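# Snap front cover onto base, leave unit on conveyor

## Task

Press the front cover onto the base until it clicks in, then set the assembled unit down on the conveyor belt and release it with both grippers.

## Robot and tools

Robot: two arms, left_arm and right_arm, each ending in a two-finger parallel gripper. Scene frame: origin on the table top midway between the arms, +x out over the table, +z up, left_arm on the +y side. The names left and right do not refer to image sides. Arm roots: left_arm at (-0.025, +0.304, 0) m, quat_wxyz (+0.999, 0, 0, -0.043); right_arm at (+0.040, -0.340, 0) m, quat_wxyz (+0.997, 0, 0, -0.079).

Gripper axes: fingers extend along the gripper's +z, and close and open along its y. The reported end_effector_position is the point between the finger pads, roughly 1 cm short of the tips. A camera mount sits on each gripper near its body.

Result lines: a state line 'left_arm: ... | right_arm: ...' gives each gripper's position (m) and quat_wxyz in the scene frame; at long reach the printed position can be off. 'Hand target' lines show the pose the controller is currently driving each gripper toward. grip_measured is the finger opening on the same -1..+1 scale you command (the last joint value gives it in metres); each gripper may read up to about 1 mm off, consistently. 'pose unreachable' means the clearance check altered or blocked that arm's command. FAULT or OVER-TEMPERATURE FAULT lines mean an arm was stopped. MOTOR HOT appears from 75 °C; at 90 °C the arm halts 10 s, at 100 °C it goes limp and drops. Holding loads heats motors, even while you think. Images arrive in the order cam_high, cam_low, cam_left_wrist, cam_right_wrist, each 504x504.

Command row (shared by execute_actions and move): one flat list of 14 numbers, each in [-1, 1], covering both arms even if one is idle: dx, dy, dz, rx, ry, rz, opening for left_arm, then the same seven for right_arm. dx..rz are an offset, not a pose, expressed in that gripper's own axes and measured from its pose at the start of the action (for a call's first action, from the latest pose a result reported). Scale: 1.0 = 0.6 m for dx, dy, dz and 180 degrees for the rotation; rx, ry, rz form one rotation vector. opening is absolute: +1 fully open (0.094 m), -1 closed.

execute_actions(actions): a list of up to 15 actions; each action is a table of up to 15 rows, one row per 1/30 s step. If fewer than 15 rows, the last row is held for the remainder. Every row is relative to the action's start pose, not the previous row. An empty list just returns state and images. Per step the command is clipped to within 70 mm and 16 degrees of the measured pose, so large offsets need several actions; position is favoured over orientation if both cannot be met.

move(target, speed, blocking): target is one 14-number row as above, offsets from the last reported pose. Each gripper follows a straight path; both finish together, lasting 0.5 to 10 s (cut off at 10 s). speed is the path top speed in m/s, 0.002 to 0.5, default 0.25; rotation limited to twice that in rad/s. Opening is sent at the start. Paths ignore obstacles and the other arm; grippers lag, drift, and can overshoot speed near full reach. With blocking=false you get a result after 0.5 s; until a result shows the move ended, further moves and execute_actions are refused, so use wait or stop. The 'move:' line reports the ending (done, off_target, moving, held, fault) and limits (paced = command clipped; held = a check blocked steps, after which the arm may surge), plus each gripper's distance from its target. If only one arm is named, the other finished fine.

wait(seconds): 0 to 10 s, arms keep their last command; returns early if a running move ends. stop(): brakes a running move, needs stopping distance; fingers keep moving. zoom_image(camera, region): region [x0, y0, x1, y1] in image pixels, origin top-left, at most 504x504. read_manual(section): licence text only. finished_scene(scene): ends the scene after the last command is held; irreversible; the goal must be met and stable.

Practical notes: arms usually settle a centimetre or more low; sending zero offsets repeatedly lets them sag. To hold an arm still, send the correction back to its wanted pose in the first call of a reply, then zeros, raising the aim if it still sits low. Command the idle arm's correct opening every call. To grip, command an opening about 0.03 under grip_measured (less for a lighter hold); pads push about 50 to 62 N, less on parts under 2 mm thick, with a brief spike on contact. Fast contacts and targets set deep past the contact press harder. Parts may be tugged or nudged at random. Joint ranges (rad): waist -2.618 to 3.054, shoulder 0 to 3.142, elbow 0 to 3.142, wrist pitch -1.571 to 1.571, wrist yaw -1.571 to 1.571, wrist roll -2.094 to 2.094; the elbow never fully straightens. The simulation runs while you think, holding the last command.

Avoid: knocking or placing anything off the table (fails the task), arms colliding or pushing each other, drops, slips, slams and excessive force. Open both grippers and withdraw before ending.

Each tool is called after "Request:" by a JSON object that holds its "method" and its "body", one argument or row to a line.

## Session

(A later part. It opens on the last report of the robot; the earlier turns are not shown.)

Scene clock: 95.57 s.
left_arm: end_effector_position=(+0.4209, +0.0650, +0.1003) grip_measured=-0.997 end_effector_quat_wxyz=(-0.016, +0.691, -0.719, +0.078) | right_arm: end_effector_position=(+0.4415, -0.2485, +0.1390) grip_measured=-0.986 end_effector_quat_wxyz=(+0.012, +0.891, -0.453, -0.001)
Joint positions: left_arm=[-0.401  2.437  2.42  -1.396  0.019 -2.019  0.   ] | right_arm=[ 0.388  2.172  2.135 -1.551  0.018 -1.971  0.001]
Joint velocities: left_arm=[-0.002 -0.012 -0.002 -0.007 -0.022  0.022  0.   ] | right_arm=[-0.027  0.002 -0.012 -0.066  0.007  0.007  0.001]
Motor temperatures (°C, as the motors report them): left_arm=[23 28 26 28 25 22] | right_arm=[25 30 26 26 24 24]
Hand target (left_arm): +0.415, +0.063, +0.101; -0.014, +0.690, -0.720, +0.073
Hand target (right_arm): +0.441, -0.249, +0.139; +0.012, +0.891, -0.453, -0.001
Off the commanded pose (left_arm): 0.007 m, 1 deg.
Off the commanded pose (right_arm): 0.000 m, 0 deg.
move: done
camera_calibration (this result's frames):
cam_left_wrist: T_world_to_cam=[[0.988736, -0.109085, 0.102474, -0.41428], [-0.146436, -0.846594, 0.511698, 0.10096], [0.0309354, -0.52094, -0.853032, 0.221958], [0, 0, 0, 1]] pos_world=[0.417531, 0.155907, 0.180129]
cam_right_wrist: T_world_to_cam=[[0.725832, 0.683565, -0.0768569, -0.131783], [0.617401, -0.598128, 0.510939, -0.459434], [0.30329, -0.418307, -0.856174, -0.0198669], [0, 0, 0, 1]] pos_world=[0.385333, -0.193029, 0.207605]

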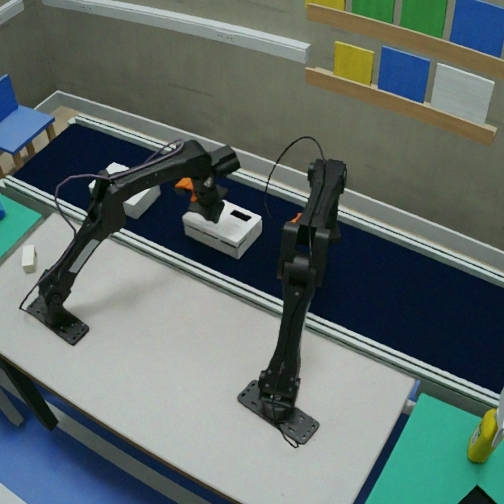

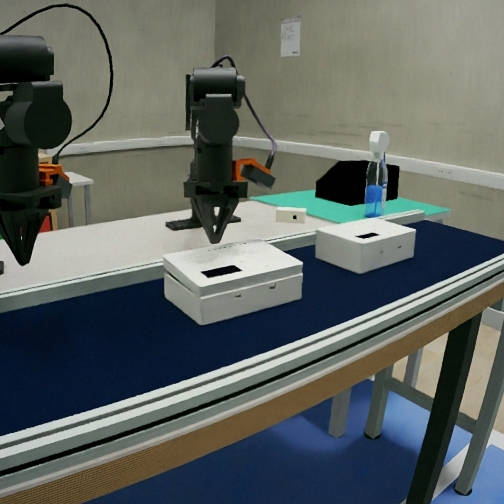

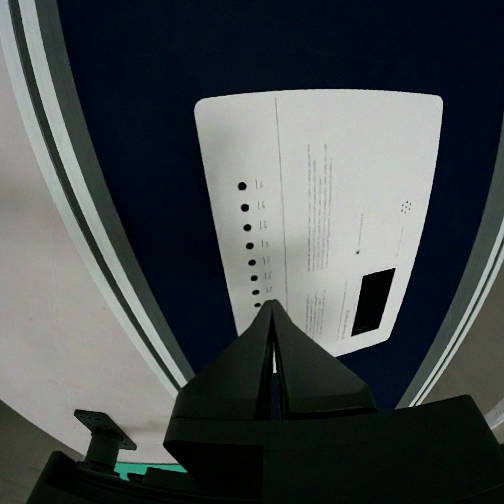

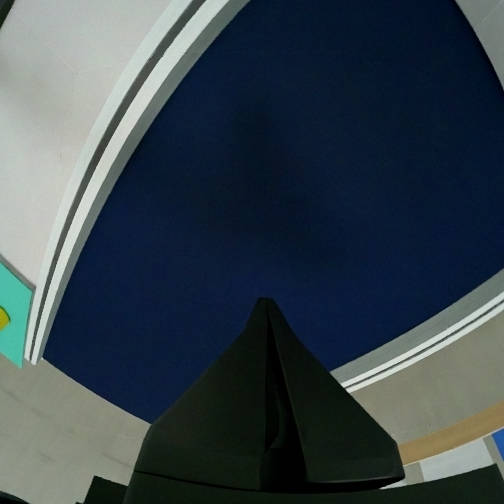

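Request:
{"method": "move", "body": {
  "target": [-0.008,0.034,-0.008,0.09,0,0,-0.45, 0,0,0,0,0,0,-1],
  "speed": 0.15
}}

Request:
{"method": "zoom_image", "body": {
  "camera": "cam_high",
  "region": [160, 180, 280, 270]
}}

Scene clock: 97.77 s.
left_arm: end_effector_position=(+0.4023, +0.0697, +0.0990) grip_measured=-0.453 end_effector_quat_wxyz=(-0.101, +0.681, -0.703, +0.177) | right_arm: end_effector_position=(+0.4415, -0.2485, +0.1390) grip_measured=-0.986 end_effector_quat_wxyz=(+0.012, +0.891, -0.453, -0.001)
Joint positions: left_arm=[-0.455  2.044  1.698 -0.826 -0.101 -2.058  0.026] | right_arm=[ 0.388  2.172  2.135 -1.551  0.018 -1.971  0.001]
Joint velocities: left_arm=[-0.012  0.002 -0.002  0.007  0.007  0.051 -0.002] | right_arm=[ 0.007 -0.012 -0.002  0.007  0.051  0.022 -0.001]
Motor temperatures (°C, as the motors report them): left_arm=[23 28 26 28 25 22] | right_arm=[25 30 26 26 24 24]
Hand target (left_arm): +0.400, +0.071, +0.103; -0.112, +0.680, -0.702, +0.179
Hand target (right_arm): +0.441, -0.249, +0.139; +0.012, +0.891, -0.453, -0.001
Off the commanded pose (left_arm): 0.004 m, 1 deg.
Off the commanded pose (right_arm): 0.000 m, 0 deg.
move: done
camera_calibration (this result's frames):
cam_left_wrist: T_world_to_cam=[[0.929708, -0.0850419, 0.358345, -0.398491], [-0.261861, -0.836821, 0.48079, 0.151655], [0.258984, -0.540831, -0.800268, 0.128281], [0, 0, 0, 1]] pos_world=[0.37697, 0.162398, 0.172543]
cam_right_wrist: T_world_to_cam=[[0.725832, 0.683565, -0.0768569, -0.131783], [0.617401, -0.598128, 0.510939, -0.459434], [0.30329, -0.418307, -0.856174, -0.0198669], [0, 0, 0, 1]] pos_world=[0.385333, -0.193029, 0.207605]

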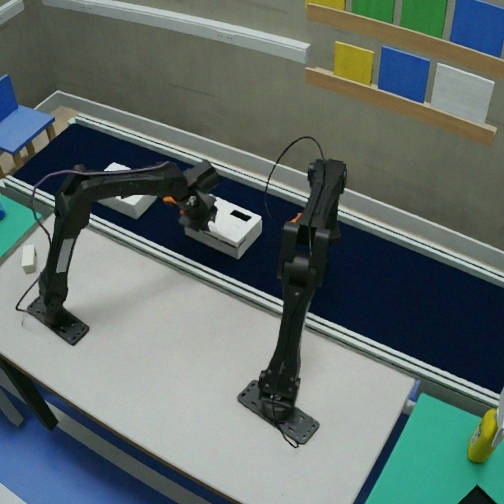

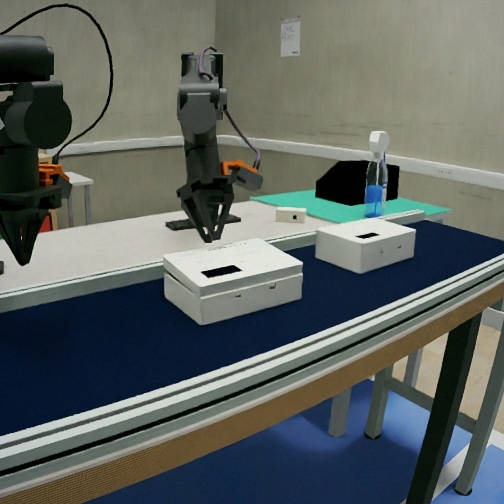

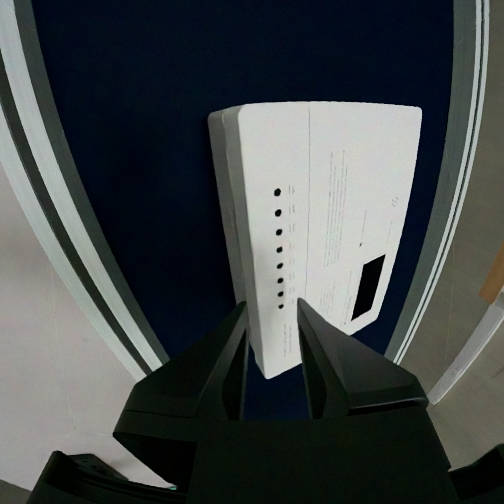

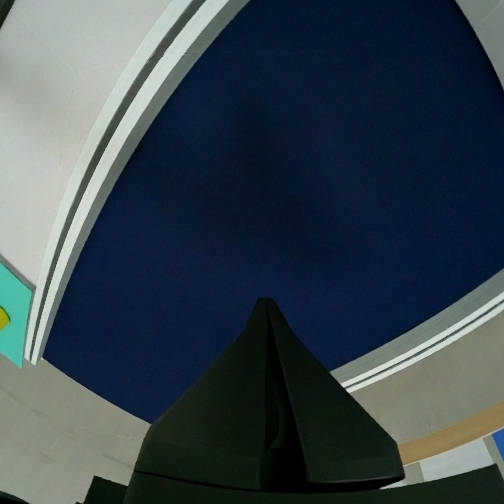

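Region (160, 180, 280, 270) of cam_high's 504x504 image, scaled by 4.200, with more detail than that image has; it fills the top 378 rows of this view, and the rest is white.

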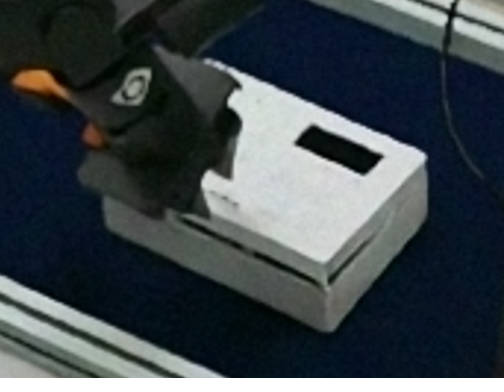

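Request:
{"method": "move", "body": {
  "target": [-0.01,0.025,0.075,0,0,0,-0.45, 0,0,0,0,0,0,-1],
  "speed": 0.04
}}

Request:
{"method": "zoom_image", "body": {
  "camera": "cam_low",
  "region": [130, 180, 330, 340]
}}

Scene clock: 99.47 s.
left_arm: end_effector_position=(+0.4140, +0.0627, +0.0812) grip_measured=-0.452 end_effector_quat_wxyz=(-0.110, +0.677, -0.696, +0.212) | right_arm: end_effector_position=(+0.4415, -0.2485, +0.1390) grip_measured=-0.986 end_effector_quat_wxyz=(+0.012, +0.891, -0.453, -0.001)
Joint positions: left_arm=[-0.455  2.048  1.603 -0.653 -0.102 -2.058  0.026] | right_arm=[ 0.388  2.172  2.135 -1.551  0.018 -1.971  0.001]
Joint velocities: left_arm=[-0.002  0.012  0.002  0.022  0.022 -0.022  0.   ] | right_arm=[-0.002 -0.012 -0.012  0.007 -0.022  0.037 -0.001]
Motor temperatures (°C, as the motors report them): left_arm=[23 28 26 28 25 22] | right_arm=[25 30 26 26 24 24]
Hand target (left_arm): +0.405, +0.072, +0.052; -0.101, +0.681, -0.703, +0.177
Hand target (right_arm): +0.441, -0.249, +0.139; +0.012, +0.891, -0.453, -0.001
Off the commanded pose (left_arm): 0.032 m, 4 deg.
Off the commanded pose (right_arm): 0.000 m, 0 deg.
move: off_target (left_arm)
camera_calibration (this result's frames):
cam_left_wrist: T_world_to_cam=[[0.905218, -0.0703692, 0.41908, -0.399309], [-0.292457, -0.818649, 0.494249, 0.167905], [0.3083, -0.569967, -0.761636, 0.085526], [0, 0, 0, 1]] pos_world=[0.384199, 0.158103, 0.149495]
cam_right_wrist: T_world_to_cam=[[0.725832, 0.683565, -0.0768569, -0.131783], [0.617401, -0.598128, 0.510939, -0.459434], [0.30329, -0.418307, -0.856174, -0.0198669], [0, 0, 0, 1]] pos_world=[0.385333, -0.193029, 0.207605]

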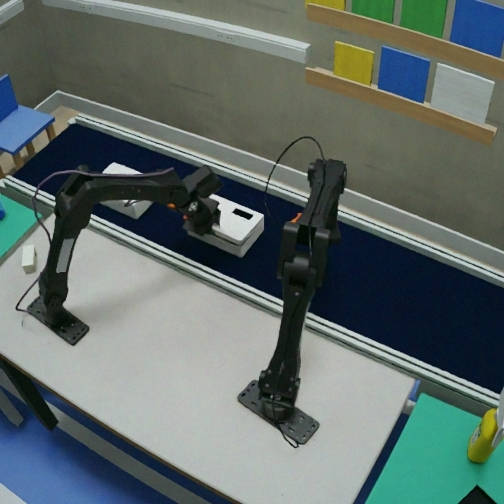

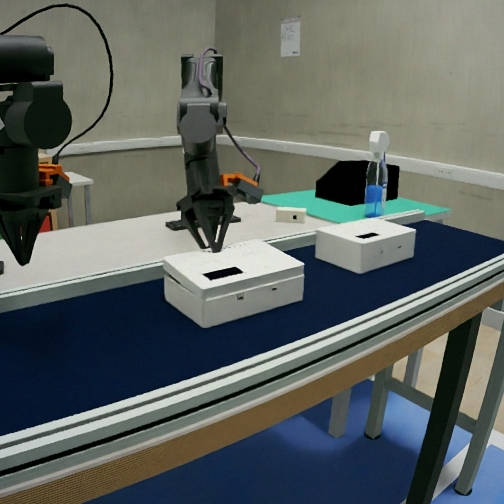

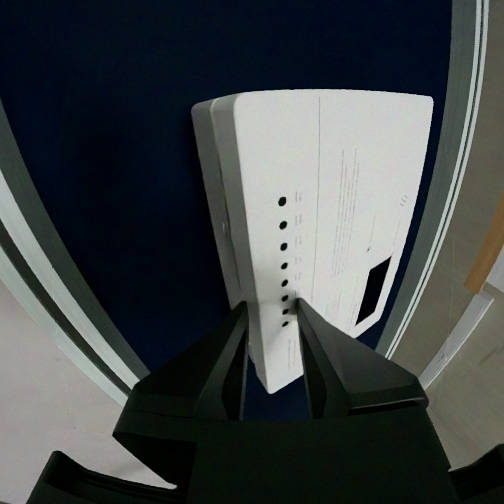

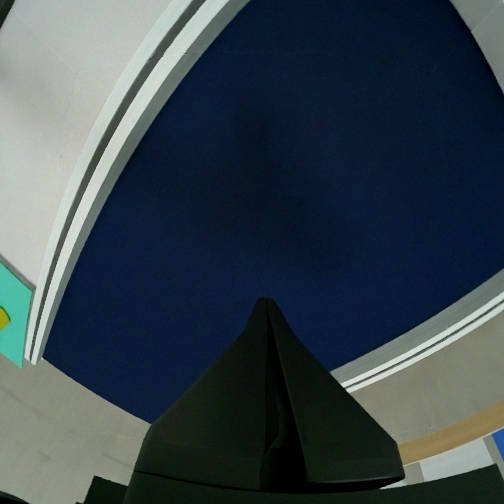

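Region (130, 180, 330, 340) of cam_low's 504x504 image, scaled by 2.520, with more detail than that image has; it fills the top 403 rows of this view, and the rest is white.

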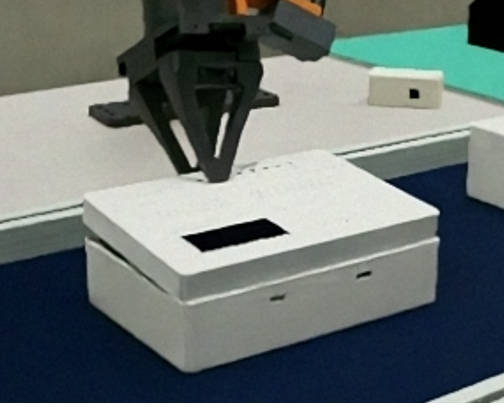

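Request:
{"method": "move", "body": {
  "target": [-0.012,0.04,0.07,0,0,0,-0.45, 0,0,0,0,0,0,-1],
  "speed": 0.05
}}

Request:
{"method": "zoom_image", "body": {
  "camera": "cam_low",
  "region": [130, 180, 330, 340]
}}

Scene clock: 100.87 s.
left_arm: end_effector_position=(+0.4319, +0.0520, +0.0794) grip_measured=-0.451 end_effector_quat_wxyz=(-0.127, +0.667, -0.681, +0.274) | right_arm: end_effector_position=(+0.4415, -0.2485, +0.1390) grip_measured=-0.986 end_effector_quat_wxyz=(+0.012, +0.891, -0.453, -0.001)
Joint positions: left_arm=[-0.455  2.037  1.509 -0.436 -0.102 -2.058  0.026] | right_arm=[ 0.388  2.172  2.135 -1.551  0.018 -1.971  0.001]
Joint velocities: left_arm=[-0.022  0.007  0.007 -0.007  0.022 -0.037  0.   ] | right_arm=[ 0.012 -0.007 -0.012  0.022 -0.066 -0.037 -0.001]
Motor temperatures (°C, as the motors report them): left_arm=[23 28 26 28 25 22] | right_arm=[25 30 26 26 24 24]
Hand target (left_arm): +0.410, +0.065, +0.035; -0.110, +0.677, -0.696, +0.212
Hand target (right_arm): +0.441, -0.249, +0.139; +0.012, +0.891, -0.453, -0.001
Off the commanded pose (left_arm): 0.053 m, 8 deg.
Off the commanded pose (right_arm): 0.000 m, 0 deg.
move: off_target (left_arm)
camera_calibration (this result's frames):
cam_left_wrist: T_world_to_cam=[[0.850817, -0.0377715, 0.524103, -0.402055], [-0.350528, -0.783853, 0.512547, 0.187051], [0.39146, -0.619797, -0.680155, 0.0327641], [0, 0, 0, 1]] pos_world=[0.394816, 0.151741, 0.137131]
cam_right_wrist: T_world_to_cam=[[0.725832, 0.683565, -0.0768569, -0.131783], [0.617401, -0.598128, 0.510939, -0.459434], [0.30329, -0.418307, -0.856174, -0.0198669], [0, 0, 0, 1]] pos_world=[0.385333, -0.193029, 0.207605]

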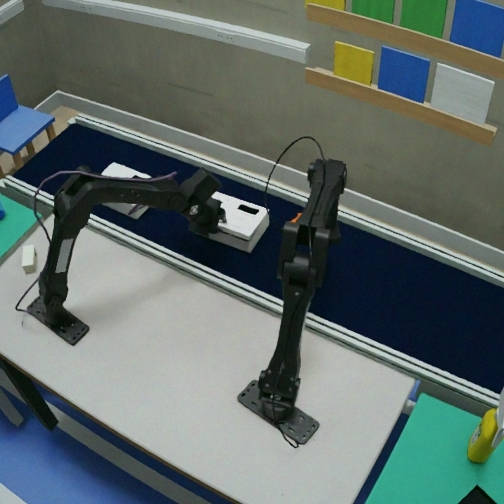

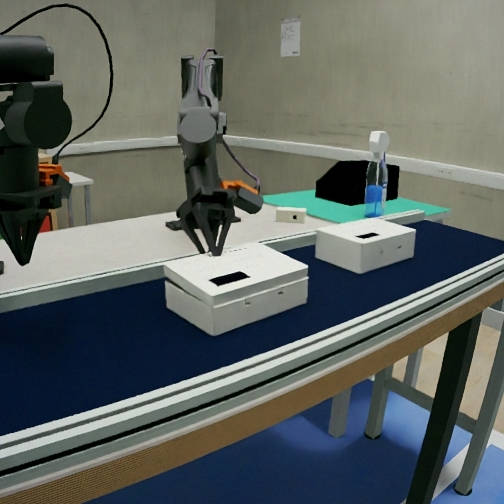

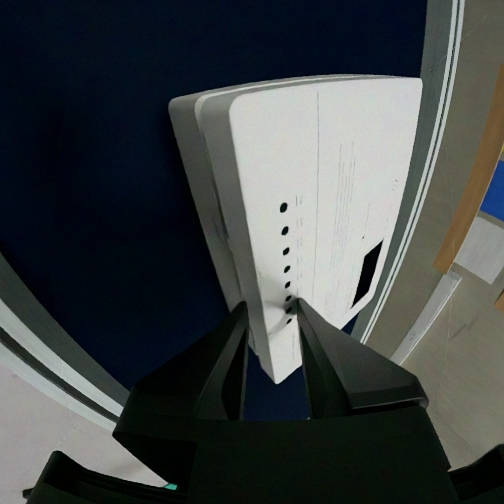

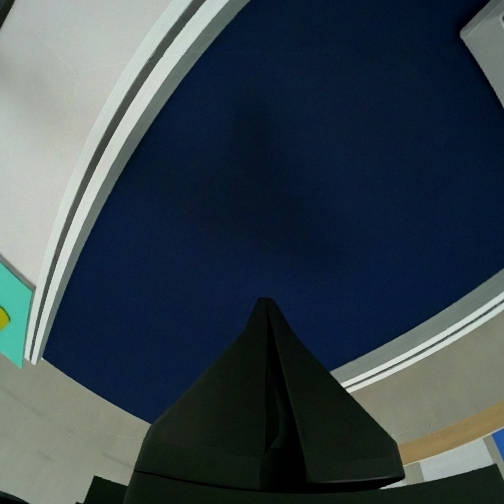

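Region (130, 180, 330, 340) of cam_low's 504x504 image, scaled by 2.520, with more detail than that image has; it fills the top 403 rows of this view, and the rest is white.

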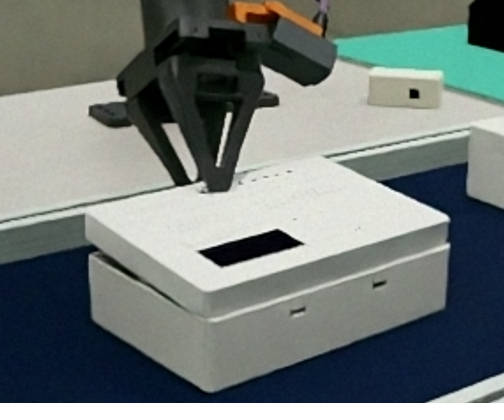

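Request:
{"method": "move", "body": {
  "target": [0,0.015,0.02,0,0,0,-0.45, -0.153,-0.408,0.125,0.163,-0.364,0.232,-1],
  "speed": 0.35
}}

Scene clock: 105.37 s.
left_arm: end_effector_position=(+0.4366, +0.0492, +0.0818) grip_measured=-0.451 end_effector_quat_wxyz=(-0.131, +0.665, -0.675, +0.291) | right_arm: end_effector_position=(+0.5938, -0.0381, +0.0526) grip_measured=-0.986 end_effector_quat_wxyz=(-0.444, +0.513, -0.647, -0.347)
Joint positions: left_arm=[-0.455  2.034  1.493 -0.387 -0.102 -2.062  0.026] | right_arm=[ 0.424  2.592  1.968 -0.058 -0.954 -0.592  0.001]
Joint velocities: left_arm=[-0.017 -0.002 -0.012 -0.037 -0.081 -0.007  0.   ] | right_arm=[ 0.007 -0.012 -0.002  0.037  0.051  0.037 -0.001]
Motor temperatures (°C, as the motors report them): left_arm=[23 28 26 28 25 22] | right_arm=[25 30 26 26 24 24]
Hand target (left_arm): +0.430, +0.050, +0.065; -0.127, +0.667, -0.681, +0.274
Hand target (right_arm): +0.588, -0.031, +0.058; +0.443, -0.514, +0.645, +0.351
Off the commanded pose (left_arm): 0.018 m, 2 deg.
Off the commanded pose (right_arm): 0.012 m, 2 deg.
move: off_target (left_arm, right_arm)
camera_calibration (this result's frames):
cam_left_wrist: T_world_to_cam=[[0.834898, -0.0249992, 0.549836, -0.403171], [-0.36395, -0.774475, 0.517426, 0.190281], [0.412899, -0.632111, -0.655706, 0.0200435], [0, 0, 0, 1]] pos_world=[0.397583, 0.149958, 0.136364]
cam_right_wrist: T_world_to_cam=[[0.984892, -0.138425, 0.104047, -0.587454], [-0.0471713, -0.792581, -0.60794, 0.0625548], [0.16662, 0.593847, -0.787136, 0.0640788], [0, 0, 0, 1]] pos_world=[0.570853, -0.0697916, 0.149591]

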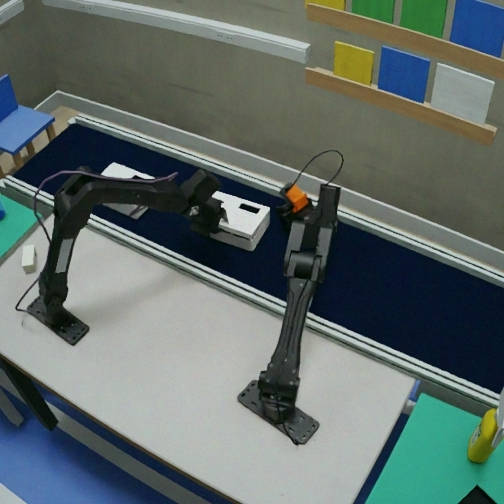

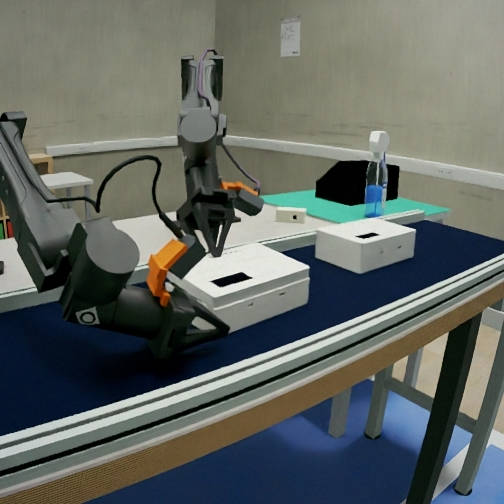

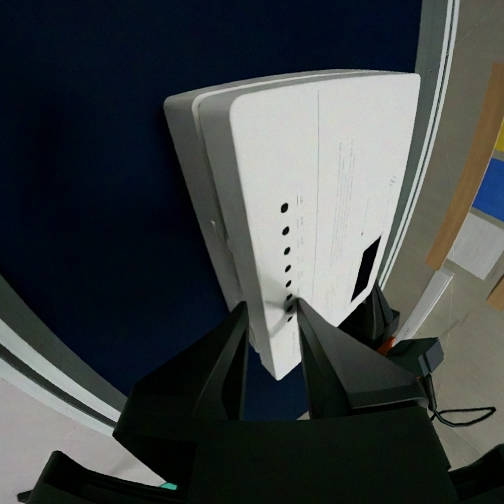

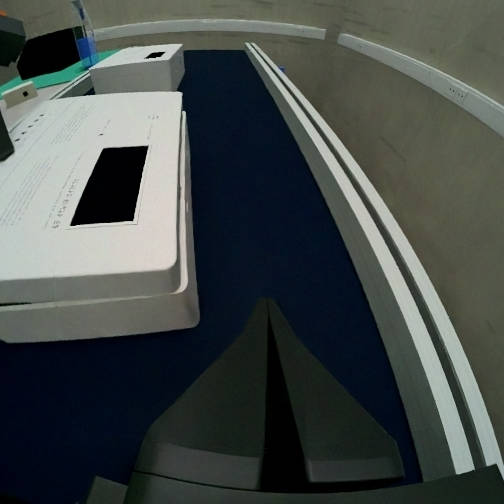

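Request:
{"method": "move", "body": {
  "target": [0,0.015,0.02,0,0,0,-0.45, -0.047,0.055,0.11,-0.129,0,-0.05,-1],
  "speed": 0.15
}}

Scene clock: 107.37 s.
left_arm: end_effector_position=(+0.4392, +0.0476, +0.0816) grip_measured=-0.451 end_effector_quat_wxyz=(-0.133, +0.664, -0.672, +0.301) | right_arm: end_effector_position=(+0.5857, +0.0299, +0.0489) grip_measured=-0.986 end_effector_quat_wxyz=(-0.421, +0.600, -0.554, -0.395)
Joint positions: left_arm=[-0.455  2.034  1.479 -0.353 -0.102 -2.064  0.026] | right_arm=[ 0.511  3.037  2.847 -0.618 -1.091 -0.82   0.001]
Joint velocities: left_arm=[ 0.002  0.002 -0.017  0.051 -0.037 -0.022 -0.   ] | right_arm=[-0.017 -0.012  0.012  0.022 -0.007 -0.007  0.   ]
Motor temperatures (°C, as the motors report them): left_arm=[23 28 26 28 25 22] | right_arm=[25 31 26 26 24 24]
Hand target (left_arm): +0.436, +0.047, +0.067; -0.131, +0.665, -0.675, +0.291
Hand target (right_arm): +0.576, +0.039, +0.055; -0.418, +0.602, -0.541, -0.412
Off the commanded pose (left_arm): 0.015 m, 1 deg.
Off the commanded pose (right_arm): 0.013 m, 10 deg.
elbow stopped short (right arm): the move would have taken joint 3 (elbow) straighter than the controller allows; a more bent joint 3 avoids this.
move: off_target (left_arm, right_arm)
camera_calibration (this result's frames):
cam_left_wrist: T_world_to_cam=[[0.825246, -0.0163894, 0.564536, -0.402707], [-0.371352, -0.768863, 0.520526, 0.192823], [0.425519, -0.639204, -0.640587, 0.0114144], [0, 0, 0, 1]] pos_world=[0.39908, 0.148951, 0.134284]
cam_right_wrist: T_world_to_cam=[[0.978309, 0.122104, 0.167336, -0.576726], [0.200932, -0.75578, -0.623236, -0.0318883], [0.05037, 0.643341, -0.763921, 0.0876273], [0, 0, 0, 1]] pos_world=[0.56621, -0.0100543, 0.143574]

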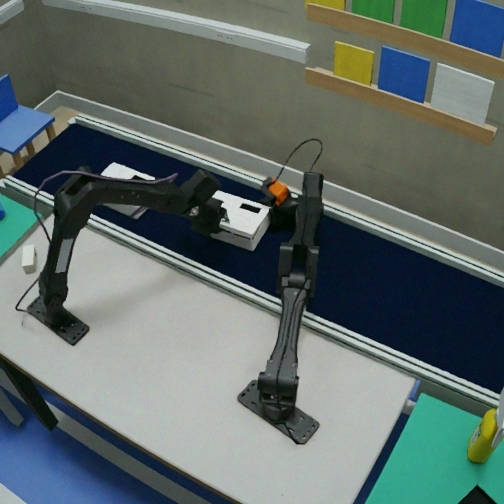

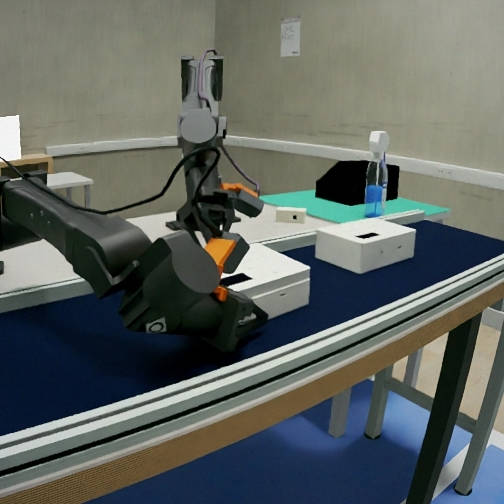

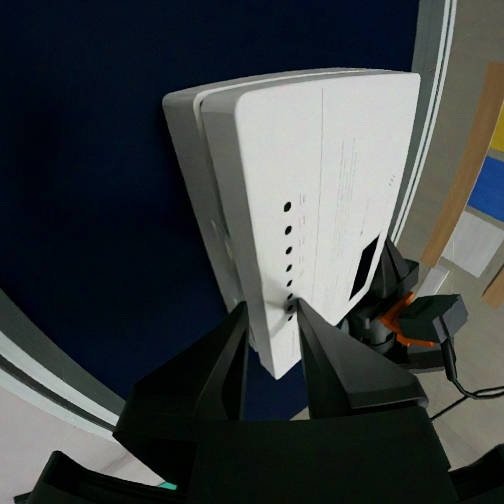

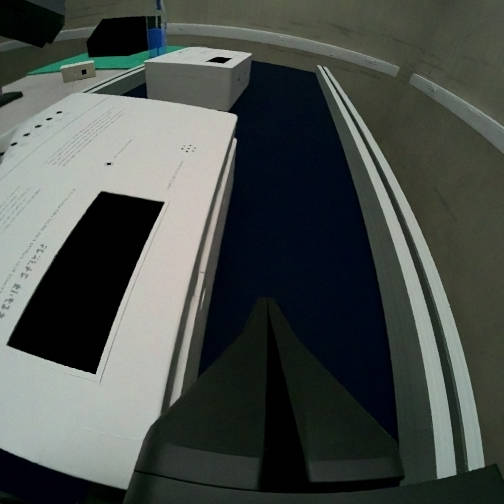

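Request:
{"method": "move", "body": {
  "target": [0,0.03,0.075,0,0,0,-0.45, -0.008,0.015,0,0,0,0,-1],
  "speed": 0.05
}}

Scene clock: 109.10 s.
left_arm: end_effector_position=(+0.4566, +0.0378, +0.0789) grip_measured=-0.449 end_effector_quat_wxyz=(-0.142, +0.657, -0.660, +0.334) | right_arm: end_effector_position=(+0.5995, +0.0154, +0.0483) grip_measured=-0.987 end_effector_quat_wxyz=(-0.436, +0.597, -0.568, -0.361)
Joint positions: left_arm=[-0.455  2.074  1.479 -0.239 -0.104 -2.066  0.026] | right_arm=[ 0.49   2.926  2.632 -0.484 -1.034 -0.821  0.001]
Joint velocities: left_arm=[-0.007  0.012  0.012  0.022 -0.007 -0.037 -0.001] | right_arm=[-0.012 -0.046 -0.105  0.081  0.081 -0.007  0.001]
Motor temperatures (°C, as the motors report them): left_arm=[23 28 26 28 25 22] | right_arm=[25 31 26 27 24 24]
Hand target (left_arm): +0.448, +0.039, +0.037; -0.133, +0.664, -0.672, +0.301
Hand target (right_arm): +0.578, +0.032, +0.053; -0.420, +0.600, -0.554, -0.395
Off the commanded pose (left_arm): 0.043 m, 4 deg.
Off the commanded pose (right_arm): 0.028 m, 5 deg.
move: off_target (left_arm, right_arm)
camera_calibration (this result's frames):
cam_left_wrist: T_world_to_cam=[[0.787554, 0.00779512, 0.616196, -0.40347], [-0.402515, -0.750641, 0.523946, 0.206363], [0.466627, -0.660664, -0.588033, -0.0261034], [0, 0, 0, 1]] pos_world=[0.412999, 0.140804, 0.125144]
cam_right_wrist: T_world_to_cam=[[0.975984, 0.0683362, 0.206846, -0.588053], [0.180595, -0.784809, -0.592841, -0.0347455], [0.121822, 0.615959, -0.778302, 0.0540855], [0, 0, 0, 1]] pos_world=[0.573616, -0.0203977, 0.143133]

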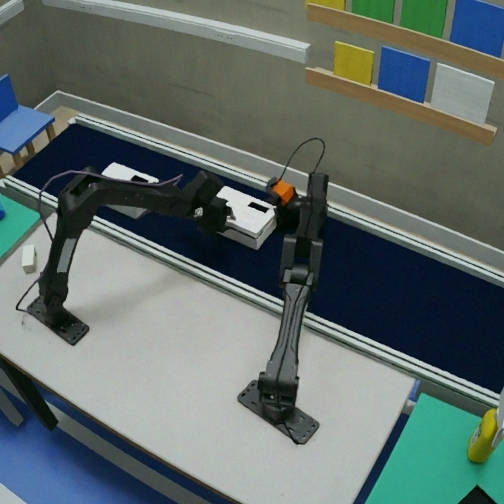

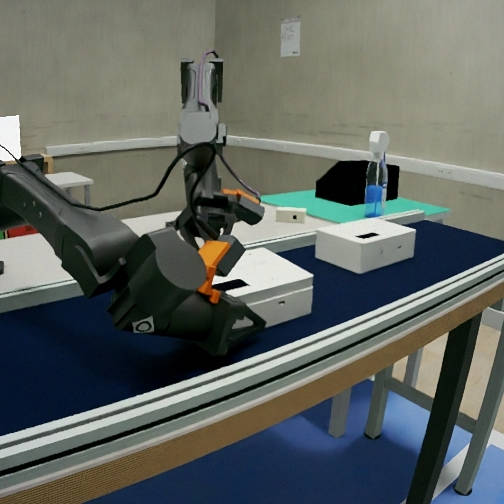

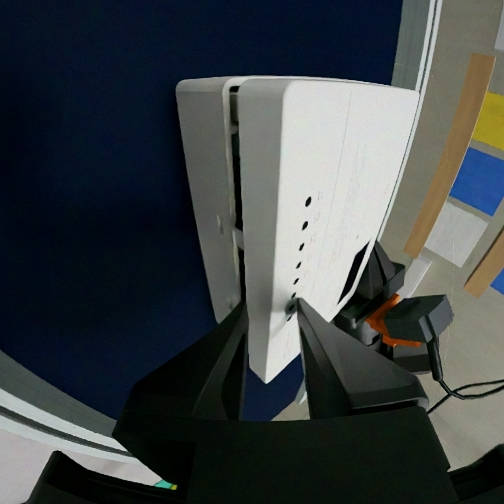

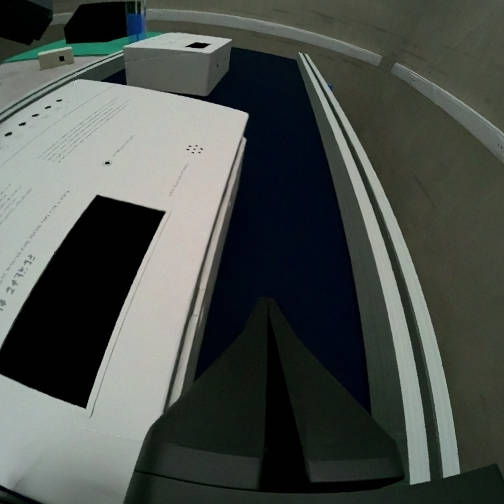

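Request:
{"method": "move", "body": {
  "target": [0,0.0,-0.1,0,0,0,-0.45, 0,0,0,0,0,0,-1],
  "speed": 0.12
}}

Request:
{"method": "move", "body": {
  "target": [0,0.0,-0.03,0,0,0,-1, -0.008,0.13,0,0,0,0,-1],
  "speed": 0.08
}}

Scene clock: 110.37 s.
left_arm: end_effector_position=(+0.4279, +0.0499, +0.1299) grip_measured=-0.449 end_effector_quat_wxyz=(-0.142, +0.655, -0.655, +0.350) | right_arm: end_effector_position=(+0.6011, +0.0144, +0.0481) grip_measured=-0.987 end_effector_quat_wxyz=(-0.438, +0.597, -0.570, -0.357)
Joint positions: left_arm=[-0.463  1.889  1.402 -0.316 -0.103 -2.077  0.026] | right_arm=[ 0.489  2.923  2.626 -0.476 -1.028 -0.82   0.001]
Joint velocities: left_arm=[ 0.007 -0.007 -0.002 -0.066  0.037 -0.051 -0.   ] | right_arm=[ 0.007 -0.002 -0.002 -0.022  0.051 -0.007  0.   ]
Motor temperatures (°C, as the motors report them): left_arm=[23 28 26 29 25 22] | right_arm=[25 32 26 27 24 24]
Hand target (left_arm): +0.419, +0.052, +0.124; -0.142, +0.657, -0.660, +0.334
Hand target (right_arm): +0.599, +0.015, +0.048; -0.436, +0.597, -0.568, -0.361
Off the commanded pose (left_arm): 0.012 m, 2 deg.
Off the commanded pose (right_arm): 0.002 m, 0 deg.
move: off_target (left_arm)
camera_calibration (this result's frames):
cam_left_wrist: T_world_to_cam=[[0.772713, 0.022289, 0.634364, -0.409082], [-0.415625, -0.737587, 0.532185, 0.181099], [0.479761, -0.674884, -0.560679, 0.0167863], [0, 0, 0, 1]] pos_world=[0.383319, 0.154023, 0.17254]
cam_right_wrist: T_world_to_cam=[[0.975432, 0.0627575, 0.211171, -0.589342], [0.178457, -0.787141, -0.590391, -0.0347779], [0.12917, 0.613571, -0.779003, 0.0500032], [0, 0, 0, 1]] pos_world=[0.57461, -0.02107, 0.142872]

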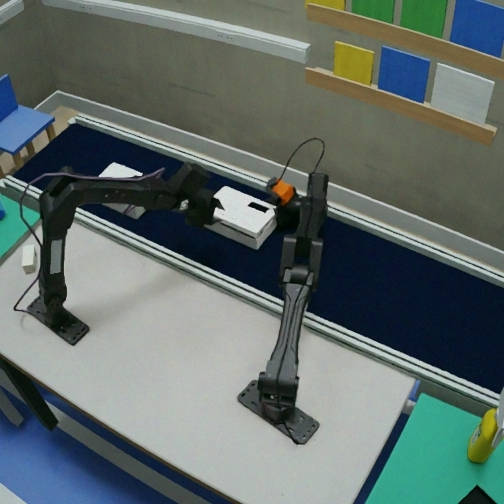

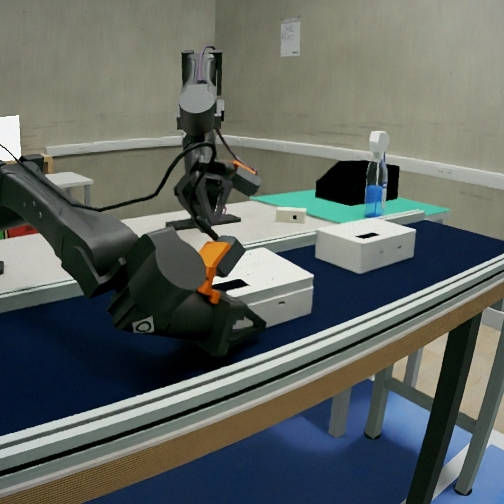

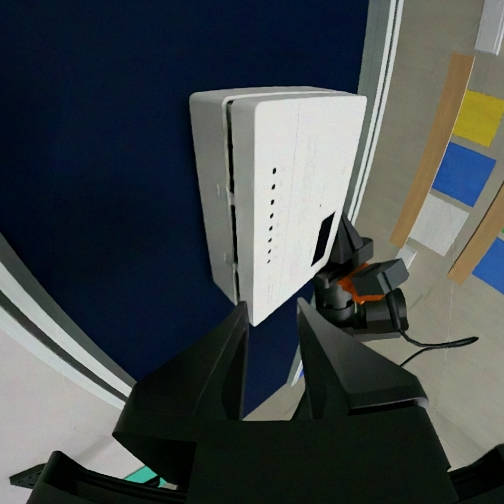

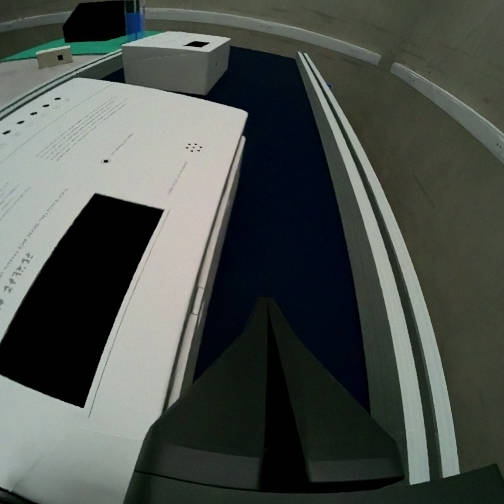

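Scene clock: 111.93 s.
left_arm: end_effector_position=(+0.4259, +0.0511, +0.1470) grip_measured=-0.997 end_effector_quat_wxyz=(-0.145, +0.652, -0.650, +0.363) | right_arm: end_effector_position=(+0.5326, +0.0128, +0.0379) grip_measured=-0.987 end_effector_quat_wxyz=(-0.440, +0.595, -0.575, -0.350)
Joint positions: left_arm=[-0.463  1.851  1.402 -0.325 -0.103 -2.079  0.   ] | right_arm=[ 0.533  2.536  1.805  0.012 -0.977 -0.759  0.001]
Joint velocities: left_arm=[ 0.002  0.002 -0.027  0.037 -0.022  0.022 -0.   ] | right_arm=[ 0.007  0.007  0.012 -0.051 -0.037  0.022 -0.   ]
Motor temperatures (°C, as the motors report them): left_arm=[23 28 26 29 25 22] | right_arm=[25 32 26 27 24 24]
Hand target (left_arm): +0.417, +0.054, +0.143; -0.142, +0.655, -0.655, +0.350
Hand target (right_arm): +0.524, +0.019, +0.045; -0.438, +0.596, -0.570, -0.358
Off the commanded pose (left_arm): 0.011 m, 2 deg.
Off the commanded pose (right_arm): 0.012 m, 1 deg.
move: off_target (left_arm, right_arm)
camera_calibration (this result's frames):
cam_left_wrist: T_world_to_cam=[[0.757303, 0.0337055, 0.652193, -0.415088], [-0.427377, -0.729546, 0.533958, 0.176405], [0.493802, -0.683101, -0.538083, 0.0192181], [0, 0, 0, 1]] pos_world=[0.380249, 0.155814, 0.186865]
cam_right_wrist: T_world_to_cam=[[0.975009, 0.0493342, 0.216617, -0.520028], [0.169624, -0.794982, -0.582435, -0.0252513], [0.143472, 0.604623, -0.783483, 0.0445629], [0, 0, 0, 1]] pos_world=[0.504922, -0.021363, 0.132854]

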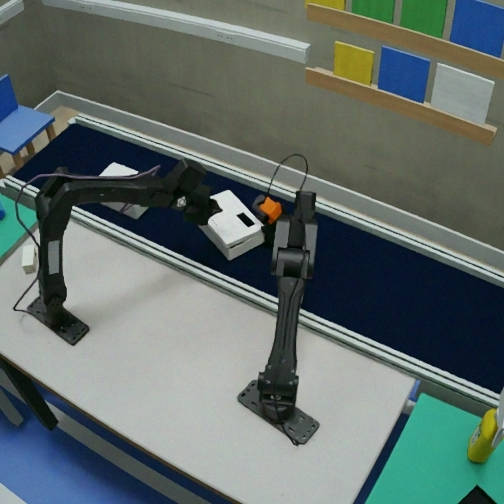

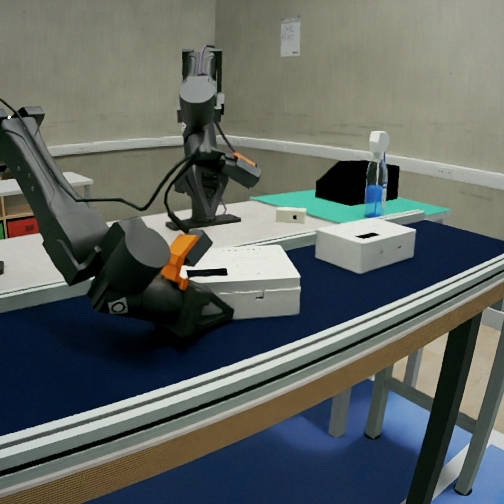

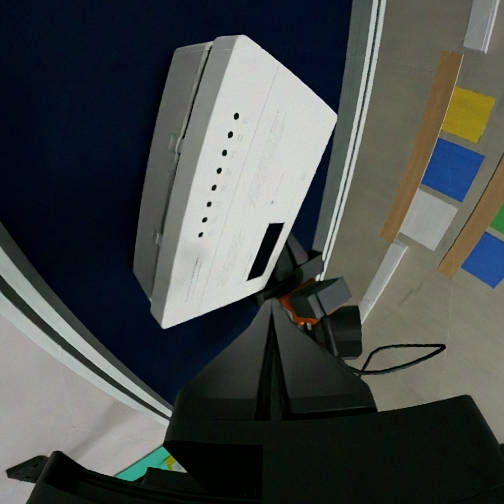

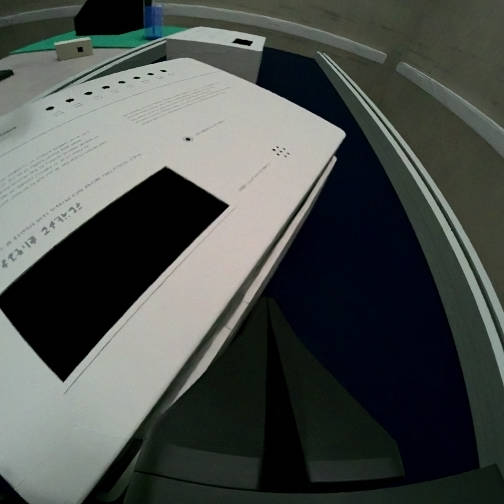

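Request:
{"method": "move", "body": {
  "target": [0.047,0.088,-0.017,0.170,0.034,0.126,0.6, -0.01,-0.01,0,0,0,0.085,-1],
  "speed": 0.25
}}

Scene clock: 115.10 s.
left_arm: end_effector_position=(+0.3786, +0.0204, +0.1364) grip_measured=+0.597 end_effector_quat_wxyz=(+0.337, -0.432, +0.647, -0.530) | right_arm: end_effector_position=(+0.5312, +0.0121, +0.0353) grip_measured=-0.987 end_effector_quat_wxyz=(-0.385, +0.514, -0.652, -0.404)
Joint positions: left_arm=[-0.634  1.818  0.753  0.843 -0.297 -1.659  0.075] | right_arm=[ 0.533  2.536  1.805 -0.005 -0.973 -0.501  0.001]
Joint velocities: left_arm=[-0.002  0.002 -0.007  0.037  0.037 -0.007  0.001] | right_arm=[-0.002  0.002 -0.002  0.022 -0.022 -0.022 -0.001]
Motor temperatures (°C, as the motors report them): left_arm=[23 28 26 29 25 22] | right_arm=[25 32 26 27 24 24]
Hand target (left_arm): +0.376, +0.022, +0.128; +0.344, -0.429, +0.655, -0.519
Hand target (right_arm): +0.537, +0.015, +0.044; +0.390, -0.513, +0.649, +0.405
Off the commanded pose (left_arm): 0.009 m, 2 deg.
Off the commanded pose (right_arm): 0.011 m, 1 deg.
move: off_target (right_arm)
camera_calibration (this result's frames):
cam_left_wrist: T_world_to_cam=[[0.205951, -0.145557, 0.967676, -0.201913], [-0.766563, -0.638656, 0.0670821, 0.329685], [0.608248, -0.7556, -0.243111, -0.0662038], [0, 0, 0, 1]] pos_world=[0.334577, 0.131142, 0.157175]
cam_right_wrist: T_world_to_cam=[[0.998156, -0.0500614, -0.0343184, -0.520323], [-0.0606098, -0.79214, -0.607322, 0.0960189], [0.00321843, 0.608283, -0.793714, 0.117995], [0, 0, 0, 1]] pos_world=[0.524803, -0.0217622, 0.134112]

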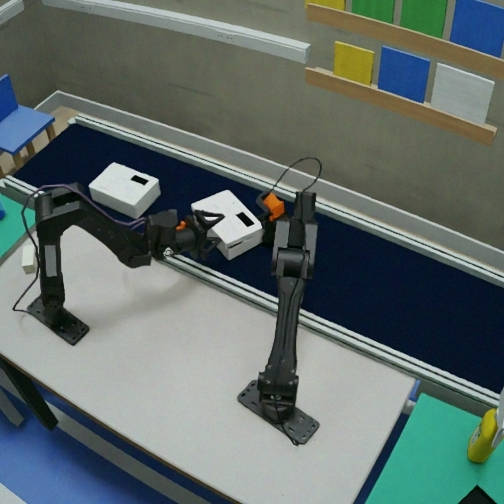

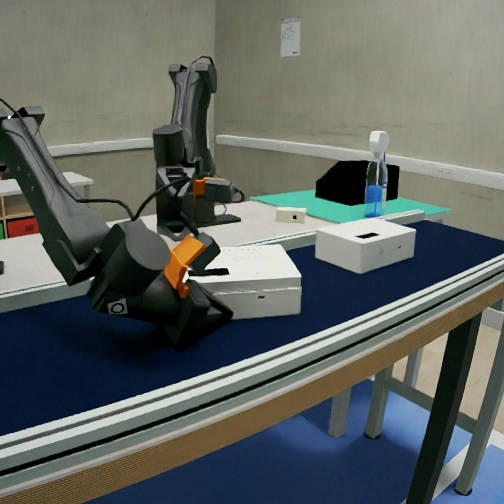

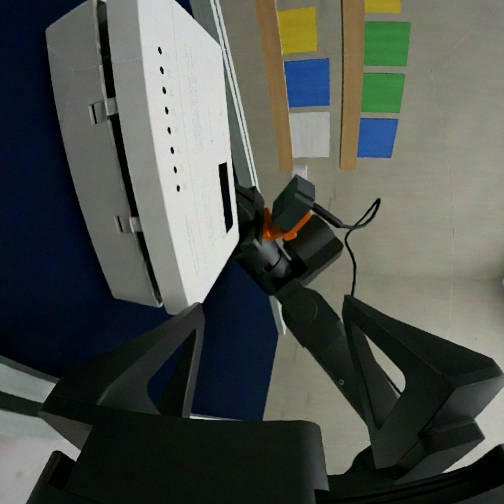

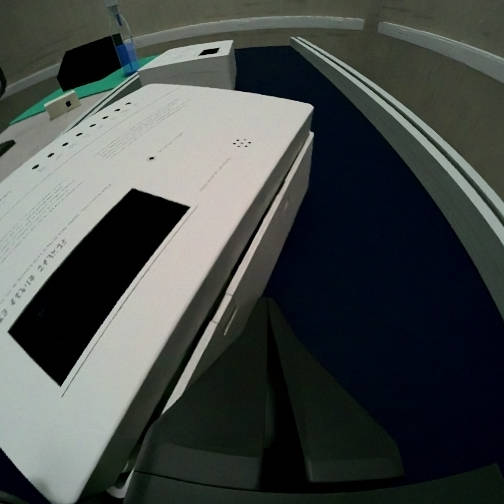

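Request:
{"method": "move", "body": {
  "target": [-0.06,0.094,0.015,0,0,0,-1, 0,0,0,0,0,0,-1],
  "speed": 0.15
}}

Scene clock: 116.40 s.
left_arm: end_effector_position=(+0.3898, +0.0520, +0.0831) grip_measured=-0.997 end_effector_quat_wxyz=(+0.335, -0.437, +0.640, -0.535) | right_arm: end_effector_position=(+0.5313, +0.0121, +0.0353) grip_measured=-0.987 end_effector_quat_wxyz=(-0.385, +0.514, -0.652, -0.403)
Joint positions: left_arm=[-0.538  2.001  0.662  1.13  -0.207 -1.653  0.   ] | right_arm=[ 0.533  2.536  1.805 -0.005 -0.972 -0.501  0.001]
Joint velocities: left_arm=[-0.007 -0.007 -0.007  0.007 -0.007 -0.051 -0.001] | right_arm=[ 0.002 -0.002  0.002 -0.007  0.022 -0.037  0.   ]
Motor temperatures (°C, as the motors report them): left_arm=[23 28 26 29 25 22] | right_arm=[25 33 26 27 24 24]
Hand target (left_arm): +0.389, +0.055, +0.079; +0.337, -0.432, +0.647, -0.530
Hand target (right_arm): +0.531, +0.012, +0.035; +0.385, -0.514, +0.652, +0.404
Off the commanded pose (left_arm): 0.005 m, 1 deg.
Off the commanded pose (right_arm): 0.000 m, 0 deg.
move: done
camera_calibration (this result's frames):
cam_left_wrist: T_world_to_cam=[[0.20659, -0.126512, 0.970214, -0.149549], [-0.761619, -0.643278, 0.0782925, 0.359372], [0.614212, -0.755108, -0.229248, -0.0655372], [0, 0, 0, 1]] pos_world=[0.344854, 0.162769, 0.101934]
cam_right_wrist: T_world_to_cam=[[0.998134, -0.0506422, -0.0341076, -0.520421], [-0.0609442, -0.792395, -0.606956, 0.0961149], [0.00371092, 0.607902, -0.794003, 0.117713], [0, 0, 0, 1]] pos_world=[0.524871, -0.0217524, 0.134052]

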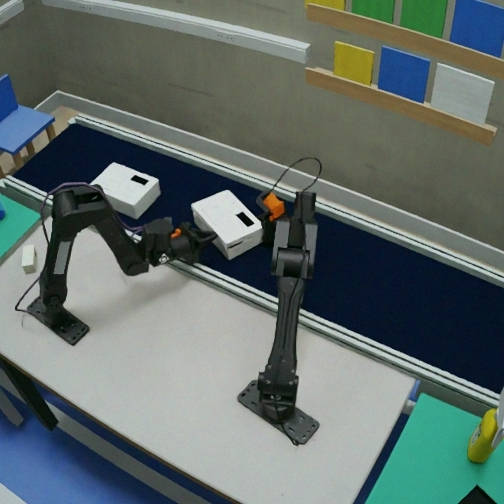

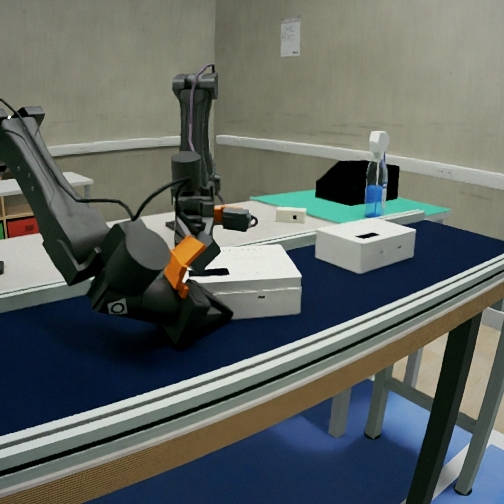

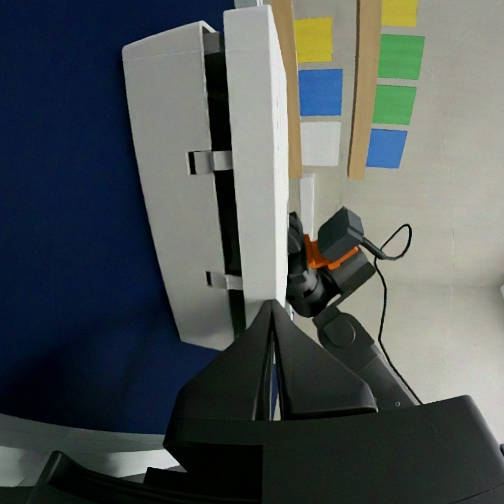

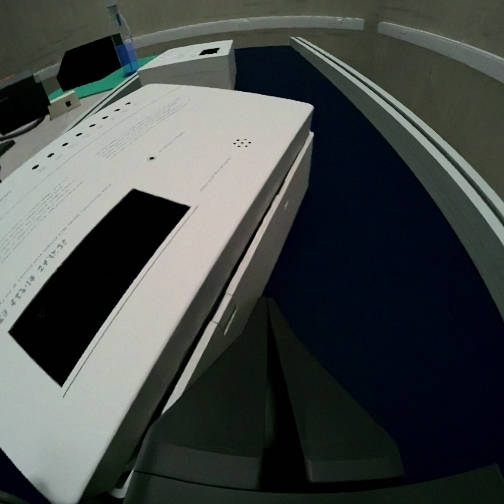

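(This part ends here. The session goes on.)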